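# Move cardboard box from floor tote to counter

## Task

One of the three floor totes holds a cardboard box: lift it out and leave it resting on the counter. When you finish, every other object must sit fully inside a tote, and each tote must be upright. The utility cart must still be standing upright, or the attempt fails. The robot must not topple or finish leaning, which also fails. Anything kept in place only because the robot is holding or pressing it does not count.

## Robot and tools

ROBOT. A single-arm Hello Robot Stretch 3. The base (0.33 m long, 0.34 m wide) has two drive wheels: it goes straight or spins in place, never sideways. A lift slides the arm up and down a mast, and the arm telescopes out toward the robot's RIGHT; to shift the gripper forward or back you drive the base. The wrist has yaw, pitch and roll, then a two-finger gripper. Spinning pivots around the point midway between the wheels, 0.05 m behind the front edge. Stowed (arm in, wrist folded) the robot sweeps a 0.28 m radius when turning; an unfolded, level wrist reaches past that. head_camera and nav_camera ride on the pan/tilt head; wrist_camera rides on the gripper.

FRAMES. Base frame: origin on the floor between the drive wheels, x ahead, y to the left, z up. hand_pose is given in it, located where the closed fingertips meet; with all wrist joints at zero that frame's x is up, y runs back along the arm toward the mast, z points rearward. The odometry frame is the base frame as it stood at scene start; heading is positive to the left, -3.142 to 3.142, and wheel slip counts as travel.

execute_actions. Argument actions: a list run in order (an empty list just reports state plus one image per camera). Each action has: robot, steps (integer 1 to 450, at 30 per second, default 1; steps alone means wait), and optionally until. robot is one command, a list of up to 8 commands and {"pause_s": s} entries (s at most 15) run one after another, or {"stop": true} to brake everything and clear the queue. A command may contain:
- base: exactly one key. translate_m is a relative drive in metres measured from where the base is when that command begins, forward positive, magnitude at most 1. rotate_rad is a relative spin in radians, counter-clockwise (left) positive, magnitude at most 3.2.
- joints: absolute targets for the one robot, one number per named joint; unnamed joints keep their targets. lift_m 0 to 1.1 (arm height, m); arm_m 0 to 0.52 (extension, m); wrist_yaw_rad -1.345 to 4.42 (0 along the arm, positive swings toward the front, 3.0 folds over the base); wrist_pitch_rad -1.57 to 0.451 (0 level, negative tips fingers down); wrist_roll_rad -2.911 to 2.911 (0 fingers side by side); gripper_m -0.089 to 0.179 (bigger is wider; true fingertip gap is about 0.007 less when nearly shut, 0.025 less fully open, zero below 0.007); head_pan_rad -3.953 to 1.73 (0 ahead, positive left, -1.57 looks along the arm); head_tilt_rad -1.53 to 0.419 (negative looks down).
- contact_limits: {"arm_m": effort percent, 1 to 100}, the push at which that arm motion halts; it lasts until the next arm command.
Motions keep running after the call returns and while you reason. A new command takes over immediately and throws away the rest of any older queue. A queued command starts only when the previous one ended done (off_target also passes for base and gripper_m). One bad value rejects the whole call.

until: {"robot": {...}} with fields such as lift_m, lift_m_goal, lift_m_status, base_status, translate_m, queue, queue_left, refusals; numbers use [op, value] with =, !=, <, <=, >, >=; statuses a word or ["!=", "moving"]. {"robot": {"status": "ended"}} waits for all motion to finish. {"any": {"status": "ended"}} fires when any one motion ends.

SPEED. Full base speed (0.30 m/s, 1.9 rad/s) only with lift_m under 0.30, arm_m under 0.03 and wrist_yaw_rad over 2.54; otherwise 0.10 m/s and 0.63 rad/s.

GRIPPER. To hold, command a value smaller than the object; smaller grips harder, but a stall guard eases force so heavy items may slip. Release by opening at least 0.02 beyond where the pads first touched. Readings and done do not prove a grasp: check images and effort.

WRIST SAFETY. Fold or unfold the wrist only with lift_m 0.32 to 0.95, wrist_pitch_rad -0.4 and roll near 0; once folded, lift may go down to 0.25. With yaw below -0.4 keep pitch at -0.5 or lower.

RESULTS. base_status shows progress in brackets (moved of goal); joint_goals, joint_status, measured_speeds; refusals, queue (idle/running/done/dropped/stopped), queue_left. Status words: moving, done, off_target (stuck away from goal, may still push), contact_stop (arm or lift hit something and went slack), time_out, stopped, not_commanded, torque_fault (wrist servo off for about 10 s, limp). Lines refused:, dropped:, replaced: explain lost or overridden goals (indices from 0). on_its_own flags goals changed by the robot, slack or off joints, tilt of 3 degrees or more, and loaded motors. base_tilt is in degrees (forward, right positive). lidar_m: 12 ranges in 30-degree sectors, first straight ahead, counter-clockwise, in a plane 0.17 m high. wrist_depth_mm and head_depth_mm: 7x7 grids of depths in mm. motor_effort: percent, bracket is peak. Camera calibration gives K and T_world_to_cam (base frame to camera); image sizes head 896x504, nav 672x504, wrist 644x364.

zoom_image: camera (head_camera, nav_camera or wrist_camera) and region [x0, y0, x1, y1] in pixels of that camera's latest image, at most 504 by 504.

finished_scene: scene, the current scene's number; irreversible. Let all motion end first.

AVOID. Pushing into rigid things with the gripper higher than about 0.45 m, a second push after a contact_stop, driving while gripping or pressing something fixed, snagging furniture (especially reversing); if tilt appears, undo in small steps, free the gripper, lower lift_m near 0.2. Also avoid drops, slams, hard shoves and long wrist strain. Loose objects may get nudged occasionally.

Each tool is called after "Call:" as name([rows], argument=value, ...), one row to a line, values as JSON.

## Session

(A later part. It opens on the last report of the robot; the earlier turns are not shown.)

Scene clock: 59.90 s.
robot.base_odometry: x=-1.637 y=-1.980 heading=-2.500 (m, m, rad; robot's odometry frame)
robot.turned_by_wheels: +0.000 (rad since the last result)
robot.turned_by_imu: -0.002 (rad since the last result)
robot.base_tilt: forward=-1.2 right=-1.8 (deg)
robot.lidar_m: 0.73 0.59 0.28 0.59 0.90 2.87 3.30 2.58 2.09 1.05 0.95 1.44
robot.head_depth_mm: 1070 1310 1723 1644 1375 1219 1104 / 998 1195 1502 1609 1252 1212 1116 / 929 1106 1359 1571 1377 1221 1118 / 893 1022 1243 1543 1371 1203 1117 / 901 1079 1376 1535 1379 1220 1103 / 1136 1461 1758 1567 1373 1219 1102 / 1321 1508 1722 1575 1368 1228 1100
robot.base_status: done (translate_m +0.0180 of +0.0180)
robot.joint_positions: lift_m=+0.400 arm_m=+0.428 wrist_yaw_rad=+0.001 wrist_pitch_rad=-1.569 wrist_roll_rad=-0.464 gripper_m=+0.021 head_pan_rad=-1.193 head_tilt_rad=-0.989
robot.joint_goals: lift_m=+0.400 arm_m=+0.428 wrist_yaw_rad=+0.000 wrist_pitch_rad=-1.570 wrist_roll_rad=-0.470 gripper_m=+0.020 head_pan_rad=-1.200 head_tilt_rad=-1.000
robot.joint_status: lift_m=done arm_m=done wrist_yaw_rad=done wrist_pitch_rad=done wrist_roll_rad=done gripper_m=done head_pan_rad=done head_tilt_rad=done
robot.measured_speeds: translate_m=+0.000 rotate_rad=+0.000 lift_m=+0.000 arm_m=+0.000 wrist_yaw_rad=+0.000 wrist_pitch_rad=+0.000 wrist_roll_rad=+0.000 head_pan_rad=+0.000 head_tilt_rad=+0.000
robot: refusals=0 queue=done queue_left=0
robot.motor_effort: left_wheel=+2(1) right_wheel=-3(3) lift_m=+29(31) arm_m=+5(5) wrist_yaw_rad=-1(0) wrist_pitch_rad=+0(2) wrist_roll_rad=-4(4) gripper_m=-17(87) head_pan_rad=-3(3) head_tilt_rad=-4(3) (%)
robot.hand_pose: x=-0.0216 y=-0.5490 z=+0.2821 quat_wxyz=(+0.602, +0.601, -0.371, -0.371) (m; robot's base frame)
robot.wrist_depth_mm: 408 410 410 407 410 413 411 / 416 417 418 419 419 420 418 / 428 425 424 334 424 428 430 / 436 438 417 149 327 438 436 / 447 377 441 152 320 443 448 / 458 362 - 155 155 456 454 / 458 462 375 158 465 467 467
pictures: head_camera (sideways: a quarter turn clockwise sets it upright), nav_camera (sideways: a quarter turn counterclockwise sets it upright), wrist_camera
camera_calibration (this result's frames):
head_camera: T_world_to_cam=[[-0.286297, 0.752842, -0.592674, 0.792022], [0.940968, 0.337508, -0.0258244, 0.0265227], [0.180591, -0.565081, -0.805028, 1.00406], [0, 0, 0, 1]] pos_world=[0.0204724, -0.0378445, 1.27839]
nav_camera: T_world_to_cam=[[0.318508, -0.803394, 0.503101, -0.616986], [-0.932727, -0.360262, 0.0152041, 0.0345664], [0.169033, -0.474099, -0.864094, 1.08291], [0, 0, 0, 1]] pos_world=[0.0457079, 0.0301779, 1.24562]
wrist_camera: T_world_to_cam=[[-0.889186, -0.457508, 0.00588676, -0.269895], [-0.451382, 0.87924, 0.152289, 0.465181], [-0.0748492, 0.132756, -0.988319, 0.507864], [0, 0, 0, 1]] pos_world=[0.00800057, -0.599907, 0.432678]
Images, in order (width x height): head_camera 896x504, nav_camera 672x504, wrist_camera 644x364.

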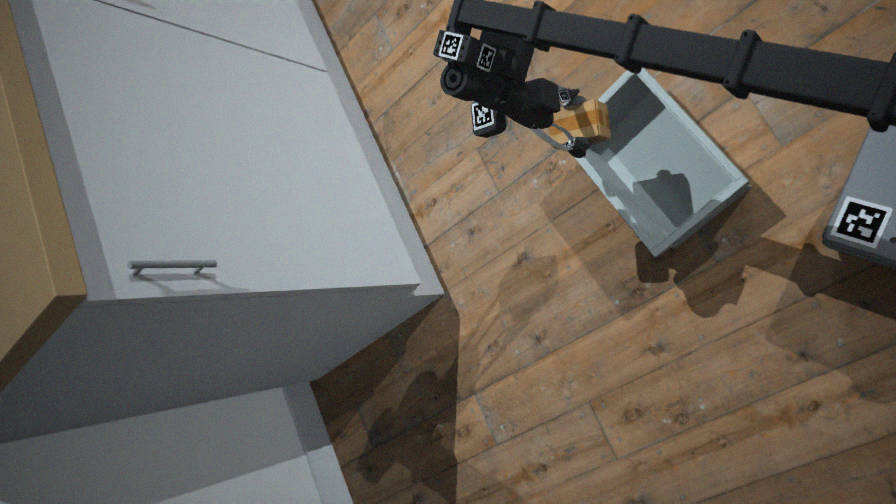

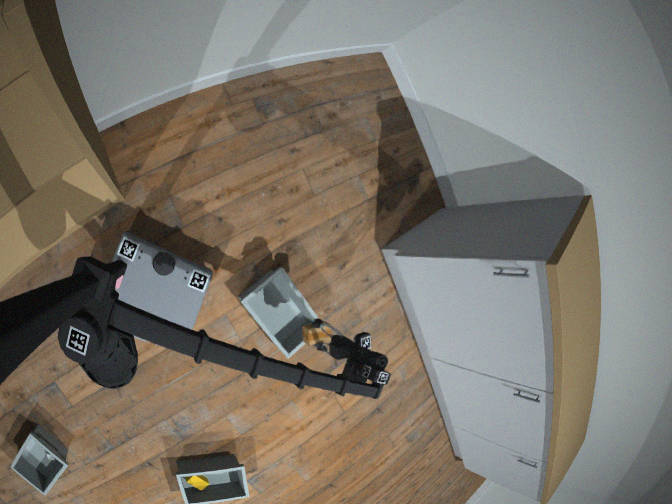

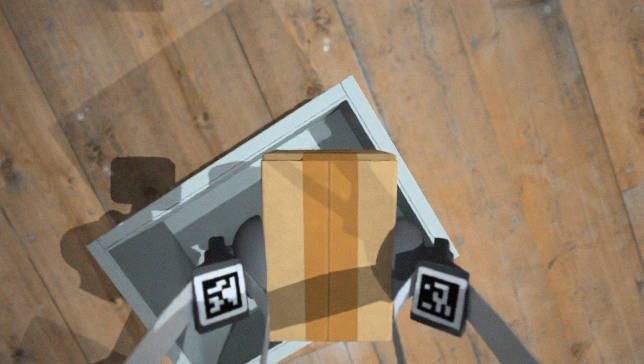

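Call:
execute_actions([
  {"robot":[{"joints":{"lift_m":1.1,"arm_m":0.1,"head_pan_rad":-0.8,"head_tilt_rad":-0.8}},{"base":{"rotate_rad":-0.66}},{"base":{"translate_m":1.0}}],"steps":450,"until":{"robot":{"status":"ended"}}},
  {"steps":300,"until":{"robot":{"status":"ended"}}},
])

Scene clock: 81.27 s.
robot.base_odometry: x=-2.637 y=-1.962 heading=+3.123 (m, m, rad; robot's odometry frame)
robot.turned_by_wheels: -0.660 (rad since the last result)
robot.turned_by_imu: -0.673 (rad since the last result)
robot.base_tilt: forward=-1.2 right=-1.9 (deg)
robot.lidar_m: 0.48 0.50 0.58 0.56 0.59 0.82 1.08 4.23 0.45 0.44 0.46 0.49
robot.head_depth_mm: 794 899 696 567 615 720 867 / 693 813 696 604 695 829 1035 / 617 710 696 670 801 982 1137 / 557 630 712 795 965 1232 1155 / 506 566 643 747 883 1088 1147 / 463 513 577 656 764 909 1094 / 428 470 522 586 672 782 935
robot.base_status: done (translate_m +1.0000 of +1.0000)
robot.joint_positions: lift_m=+1.100 arm_m=+0.100 wrist_yaw_rad=+0.001 wrist_pitch_rad=-1.569 wrist_roll_rad=-0.467 gripper_m=+0.021 head_pan_rad=-0.807 head_tilt_rad=-0.804
robot.joint_goals: lift_m=+1.100 arm_m=+0.100 wrist_yaw_rad=+0.000 wrist_pitch_rad=-1.570 wrist_roll_rad=-0.470 gripper_m=+0.020 head_pan_rad=-0.800 head_tilt_rad=-0.800
robot.joint_status: lift_m=done arm_m=done wrist_yaw_rad=done wrist_pitch_rad=done wrist_roll_rad=done gripper_m=done head_pan_rad=done head_tilt_rad=done
robot.measured_speeds: translate_m=+0.000 rotate_rad=+0.000 lift_m=+0.000 arm_m=+0.000 wrist_yaw_rad=+0.000 wrist_pitch_rad=+0.000 wrist_roll_rad=+0.000 head_pan_rad=+0.000 head_tilt_rad=+0.000
robot: refusals=0 queue=done queue_left=0
robot.motor_effort: left_wheel=+1(5) right_wheel=-3(8) lift_m=+29(29) arm_m=-4(4) wrist_yaw_rad=+0(1) wrist_pitch_rad=+0(0) wrist_roll_rad=-3(4) gripper_m=-17(17) head_pan_rad=+3(31) head_tilt_rad=+2(12) (%)
robot.hand_pose: x=-0.0216 y=-0.2217 z=+0.9821 quat_wxyz=(+0.603, +0.602, -0.371, -0.371) (m; robot's base frame)
robot.wrist_depth_mm: 545 722 944 573 387 296 237 / 592 832 - - 572 422 - / 651 960 - - - - - / 728 - - 149 - - - / 820 - - 152 - - - / 935 - - 155 155 - - / 910 - - 159 - - -
pictures: head_camera (sideways: a quarter turn clockwise sets it upright), nav_camera (sideways: a quarter turn counterclockwise sets it upright), wrist_camera
camera_calibration (this result's frames):
head_camera: T_world_to_cam=[[-0.463907, 0.500821, -0.730732, 0.973002], [0.747364, 0.664134, -0.0192894, 0.0192012], [0.475644, -0.555071, -0.682392, 0.842781], [0, 0, 0, 1]] pos_world=[0.0361685, -0.0322478, 1.28648]
nav_camera: T_world_to_cam=[[0.523495, -0.546687, 0.653519, -0.814203], [-0.730092, -0.683219, 0.0133008, 0.0358048], [0.439225, -0.484092, -0.756793, 0.941767], [0, 0, 0, 1]] pos_world=[0.0387239, 0.0352501, 1.24434]
wrist_camera: T_world_to_cam=[[-0.888214, -0.45939, 0.00604627, -0.124824], [-0.453245, 0.878333, 0.151987, 0.0708572], [-0.0751317, 0.132256, -0.988364, 1.15615], [0, 0, 0, 1]] pos_world=[0.00810901, -0.272487, 1.13268]
Images, in order (width x height): head_camera 896x504, nav_camera 672x504, wrist_camera 644x364.

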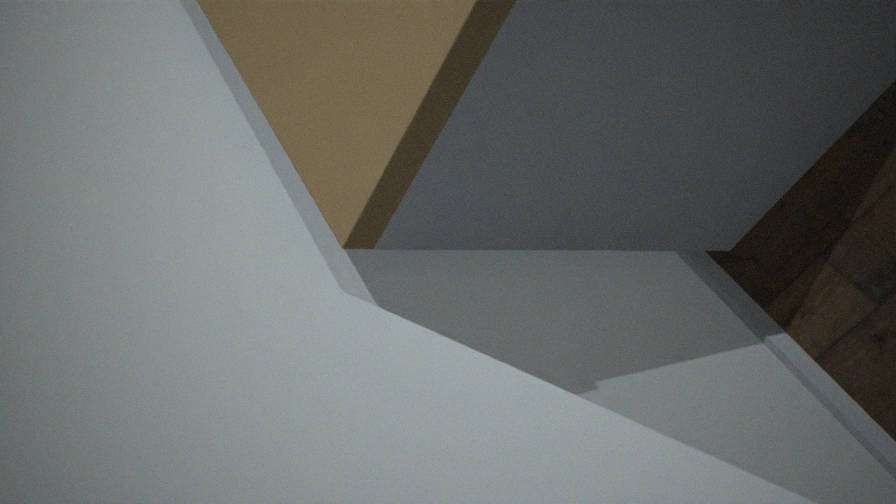

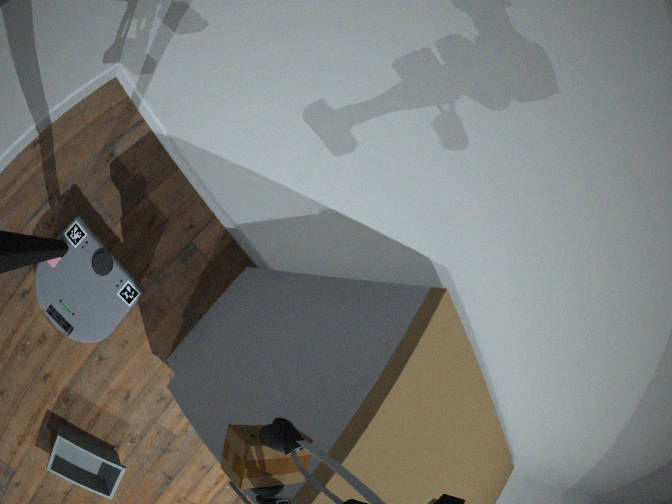

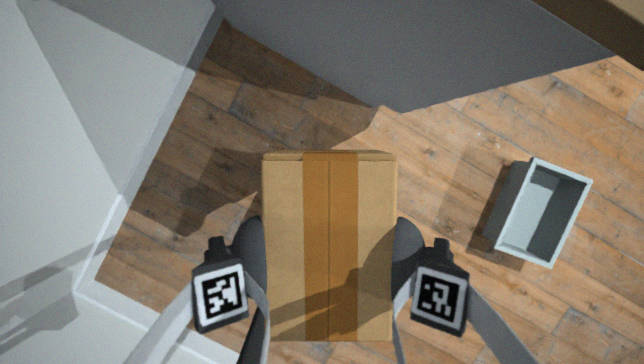

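Call:
execute_actions([
  {"robot":[{"base":{"translate_m":0.13}},{"joints":{"arm_m":0.48}}],"steps":450,"until":{"robot":{"status":"ended"}}},
])

Scene clock: 88.20 s.
robot.base_odometry: x=-2.767 y=-1.959 heading=+3.123 (m, m, rad; robot's odometry frame)
robot.turned_by_wheels: +0.000 (rad since the last result)
robot.turned_by_imu: -0.002 (rad since the last result)
robot.base_tilt: forward=-1.1 right=-1.7 (deg)
robot.lidar_m: 0.35 0.36 0.50 0.56 0.59 0.81 1.20 4.36 0.45 0.44 0.46 0.36
robot.head_depth_mm: 560 673 693 567 616 724 868 / 490 574 678 604 700 839 1042 / 436 501 590 698 826 1020 1131 / 392 444 513 605 741 954 1128 / 357 398 453 525 624 767 996 / 327 362 406 463 538 641 794 / 302 332 368 414 473 551 660
robot.base_status: done (translate_m +0.1300 of +0.1300)
robot.joint_positions: lift_m=+1.100 arm_m=+0.480 wrist_yaw_rad=+0.001 wrist_pitch_rad=-1.569 wrist_roll_rad=-0.467 gripper_m=+0.021 head_pan_rad=-0.807 head_tilt_rad=-0.804
robot.joint_goals: lift_m=+1.100 arm_m=+0.480 wrist_yaw_rad=+0.000 wrist_pitch_rad=-1.570 wrist_roll_rad=-0.470 gripper_m=+0.020 head_pan_rad=-0.800 head_tilt_rad=-0.800
robot.joint_status: lift_m=done arm_m=done wrist_yaw_rad=done wrist_pitch_rad=done wrist_roll_rad=done gripper_m=done head_pan_rad=done head_tilt_rad=done
robot.measured_speeds: translate_m=+0.000 rotate_rad=+0.000 lift_m=+0.000 arm_m=+0.000 wrist_yaw_rad=+0.000 wrist_pitch_rad=+0.000 wrist_roll_rad=+0.000 head_pan_rad=+0.000 head_tilt_rad=+0.000
robot: refusals=0 queue=done queue_left=0
robot.motor_effort: left_wheel=+1(6) right_wheel=-3(3) lift_m=+29(29) arm_m=+5(6) wrist_yaw_rad=+0(0) wrist_pitch_rad=+0(0) wrist_roll_rad=-2(2) gripper_m=-17(17) head_pan_rad=+4(4) head_tilt_rad=+1(2) (%)
robot.hand_pose: x=-0.0216 y=-0.6011 z=+0.9821 quat_wxyz=(+0.603, +0.602, -0.371, -0.371) (m; robot's base frame)
robot.wrist_depth_mm: 213 213 212 212 214 213 213 / 215 218 217 218 218 218 218 / 221 221 223 221 222 222 222 / 226 225 226 149 225 227 226 / 230 231 230 151 229 232 232 / 235 235 - 155 155 235 237 / 677 241 242 159 240 243 242
pictures: head_camera (sideways: a quarter turn clockwise sets it upright), nav_camera (sideways: a quarter turn counterclockwise sets it upright), wrist_camera
camera_calibration (this result's frames):
head_camera: T_world_to_cam=[[-0.4639, 0.50077, -0.730772, 0.973053], [0.747336, 0.664166, -0.0192872, 0.0191986], [0.475695, -0.555079, -0.68235, 0.842725], [0, 0, 0, 1]] pos_world=[0.0361706, -0.0322471, 1.28648]
nav_camera: T_world_to_cam=[[0.523492, -0.546636, 0.653563, -0.81426], [-0.730063, -0.683251, 0.0133001, 0.0358055], [0.439277, -0.484104, -0.756755, 0.941717], [0, 0, 0, 1]] pos_world=[0.0387246, 0.0352491, 1.24434]
wrist_camera: T_world_to_cam=[[-0.888255, -0.45931, 0.00607414, -0.299097], [-0.453166, 0.878383, 0.151933, 0.404186], [-0.0751199, 0.132203, -0.988372, 1.20631], [0, 0, 0, 1]] pos_world=[0.00810658, -0.651885, 1.13269]
Images, in order (width x height): head_camera 896x504, nav_camera 672x504, wrist_camera 644x364.

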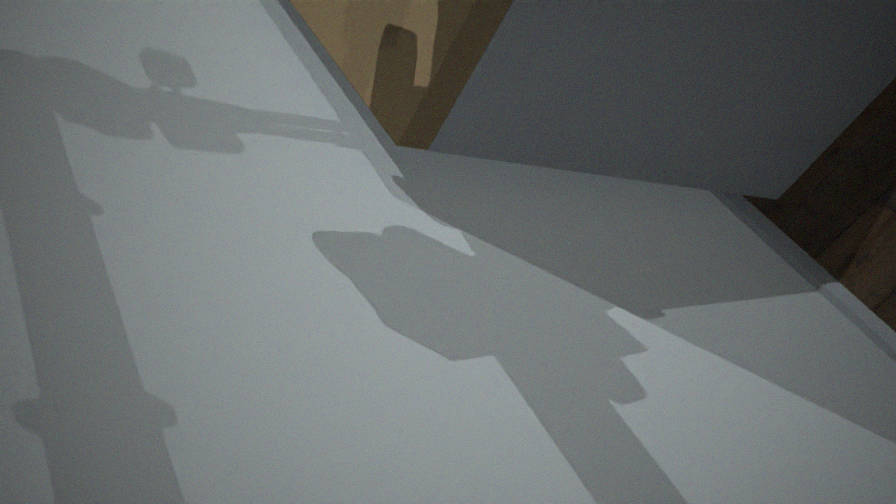

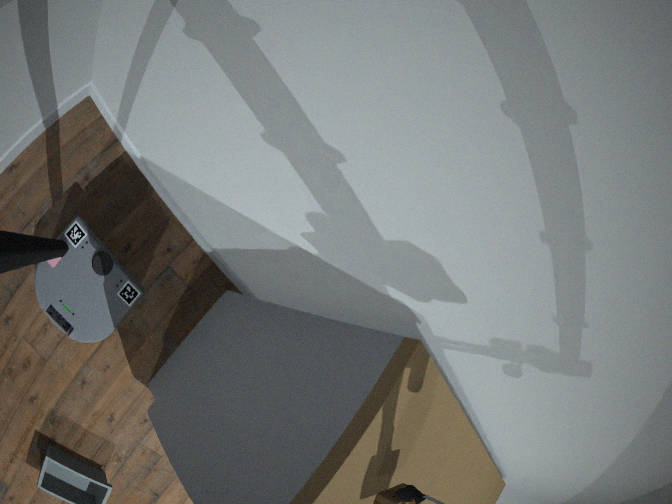

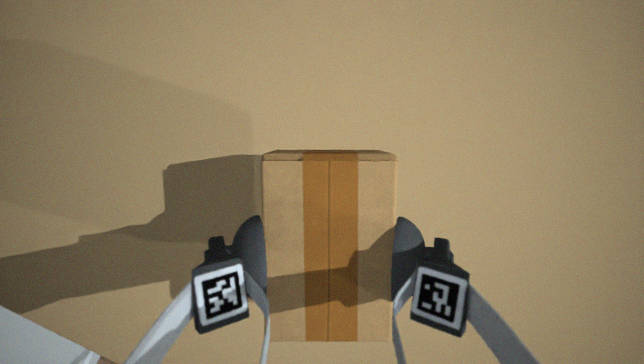

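Call:
execute_actions([
  {"robot":[{"joints":{"arm_m":0.52}},{"joints":{"lift_m":1.088}},{"joints":{"gripper_m":0.11}},{"pause_s":0.5},{"joints":{"lift_m":1.1}},{"joints":{"arm_m":0.3}}],"steps":450,"until":{"robot":{"status":"ended"}}},
])

Scene clock: 95.63 s.
robot.base_odometry: x=-2.767 y=-1.959 heading=+3.123 (m, m, rad; robot's odometry frame)
robot.turned_by_wheels: +0.000 (rad since the last result)
robot.turned_by_imu: -0.002 (rad since the last result)
robot.base_tilt: forward=-1.2 right=-1.8 (deg)
robot.lidar_m: 0.34 0.36 0.50 0.56 0.58 0.81 1.20 4.35 0.46 0.44 0.46 0.36
robot.head_depth_mm: 559 670 694 567 617 724 869 / 490 574 676 603 698 834 1035 / 436 499 590 699 825 1016 1132 / 392 444 512 607 743 956 1128 / 356 399 454 525 623 769 995 / 327 362 407 462 539 642 795 / 302 332 368 414 473 552 662
robot.base_status: done (translate_m +0.1300 of +0.1300)
robot.joint_positions: lift_m=+1.100 arm_m=+0.300 wrist_yaw_rad=+0.001 wrist_pitch_rad=-1.569 wrist_roll_rad=-0.467 gripper_m=+0.110 head_pan_rad=-0.807 head_tilt_rad=-0.803
robot.joint_goals: lift_m=+1.100 arm_m=+0.300 wrist_yaw_rad=+0.000 wrist_pitch_rad=-1.570 wrist_roll_rad=-0.470 gripper_m=+0.110 head_pan_rad=-0.800 head_tilt_rad=-0.800
robot.joint_status: lift_m=done arm_m=done wrist_yaw_rad=done wrist_pitch_rad=done wrist_roll_rad=done gripper_m=done head_pan_rad=done head_tilt_rad=done
robot.measured_speeds: translate_m=+0.000 rotate_rad=+0.000 lift_m=+0.000 arm_m=+0.000 wrist_yaw_rad=+0.000 wrist_pitch_rad=+0.000 wrist_roll_rad=+0.000 head_pan_rad=+0.000 head_tilt_rad=+0.000
robot: refusals=0 queue=done queue_left=0
robot.motor_effort: left_wheel=+2(0) right_wheel=-2(3) lift_m=+28(30) arm_m=-4(5) wrist_yaw_rad=+0(0) wrist_pitch_rad=+0(0) wrist_roll_rad=-2(2) gripper_m=+1(79) head_pan_rad=+3(4) head_tilt_rad=+2(1) (%)
robot.hand_pose: x=-0.0216 y=-0.4217 z=+0.9821 quat_wxyz=(+0.603, +0.602, -0.371, -0.371) (m; robot's base frame)
robot.wrist_depth_mm: 214 213 214 215 214 215 215 / 410 218 217 219 217 218 218 / 460 651 221 223 223 223 223 / 523 819 - 227 227 227 228 / 589 933 - - 231 232 231 / 686 - - - - 236 236 / 775 - - - - - 242
pictures: head_camera (sideways: a quarter turn clockwise sets it upright), nav_camera (sideways: a quarter turn counterclockwise sets it upright), wrist_camera
camera_calibration (this result's frames):
head_camera: T_world_to_cam=[[-0.463907, 0.500675, -0.730832, 0.973132], [0.747268, 0.664243, -0.0192839, 0.0191947], [0.475795, -0.555074, -0.682285, 0.842641], [0, 0, 0, 1]] pos_world=[0.0361748, -0.032245, 1.28649]
nav_camera: T_world_to_cam=[[0.523509, -0.54654, 0.65363, -0.814347], [-0.729993, -0.683326, 0.0132991, 0.0358064], [0.439373, -0.484107, -0.756698, 0.941641], [0, 0, 0, 1]] pos_world=[0.0387245, 0.0352488, 1.24434]
wrist_camera: T_world_to_cam=[[-0.88819, -0.459436, 0.0060743, -0.216755], [-0.453291, 0.878319, 0.151933, 0.246581], [-0.0751388, 0.132192, -0.988372, 1.18262], [0, 0, 0, 1]] pos_world=[0.00811383, -0.472495, 1.13273]
Images, in order (width x height): head_camera 896x504, nav_camera 672x504, wrist_camera 644x364.

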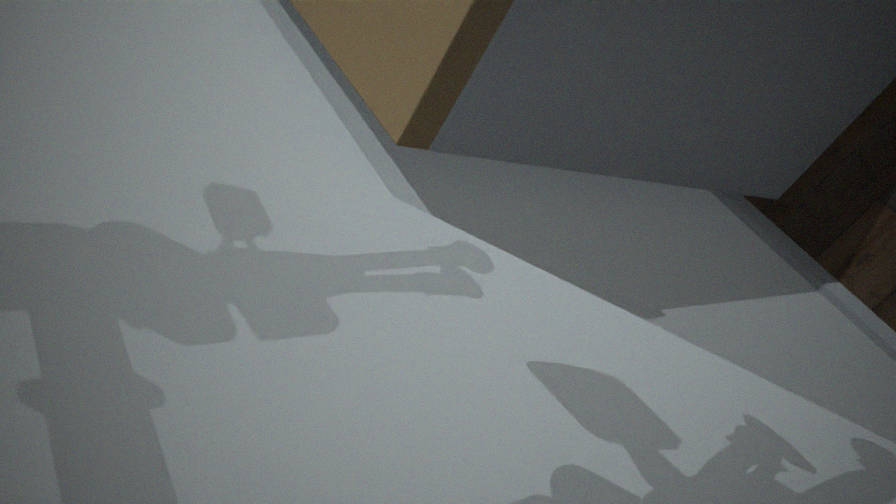

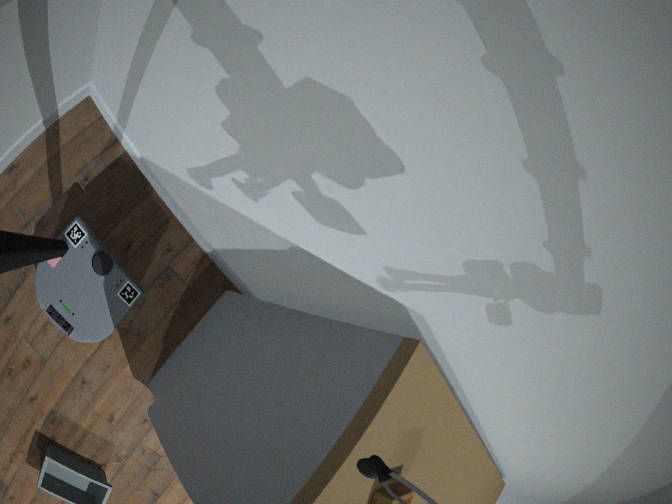

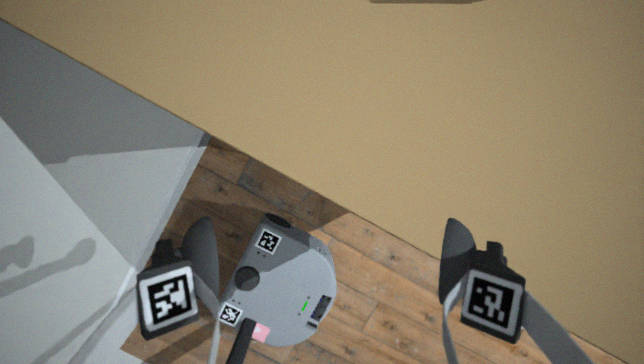

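Box appears placed on the counter.

Call:
finished_scene(scene=1)

The scene is finished: the task was done.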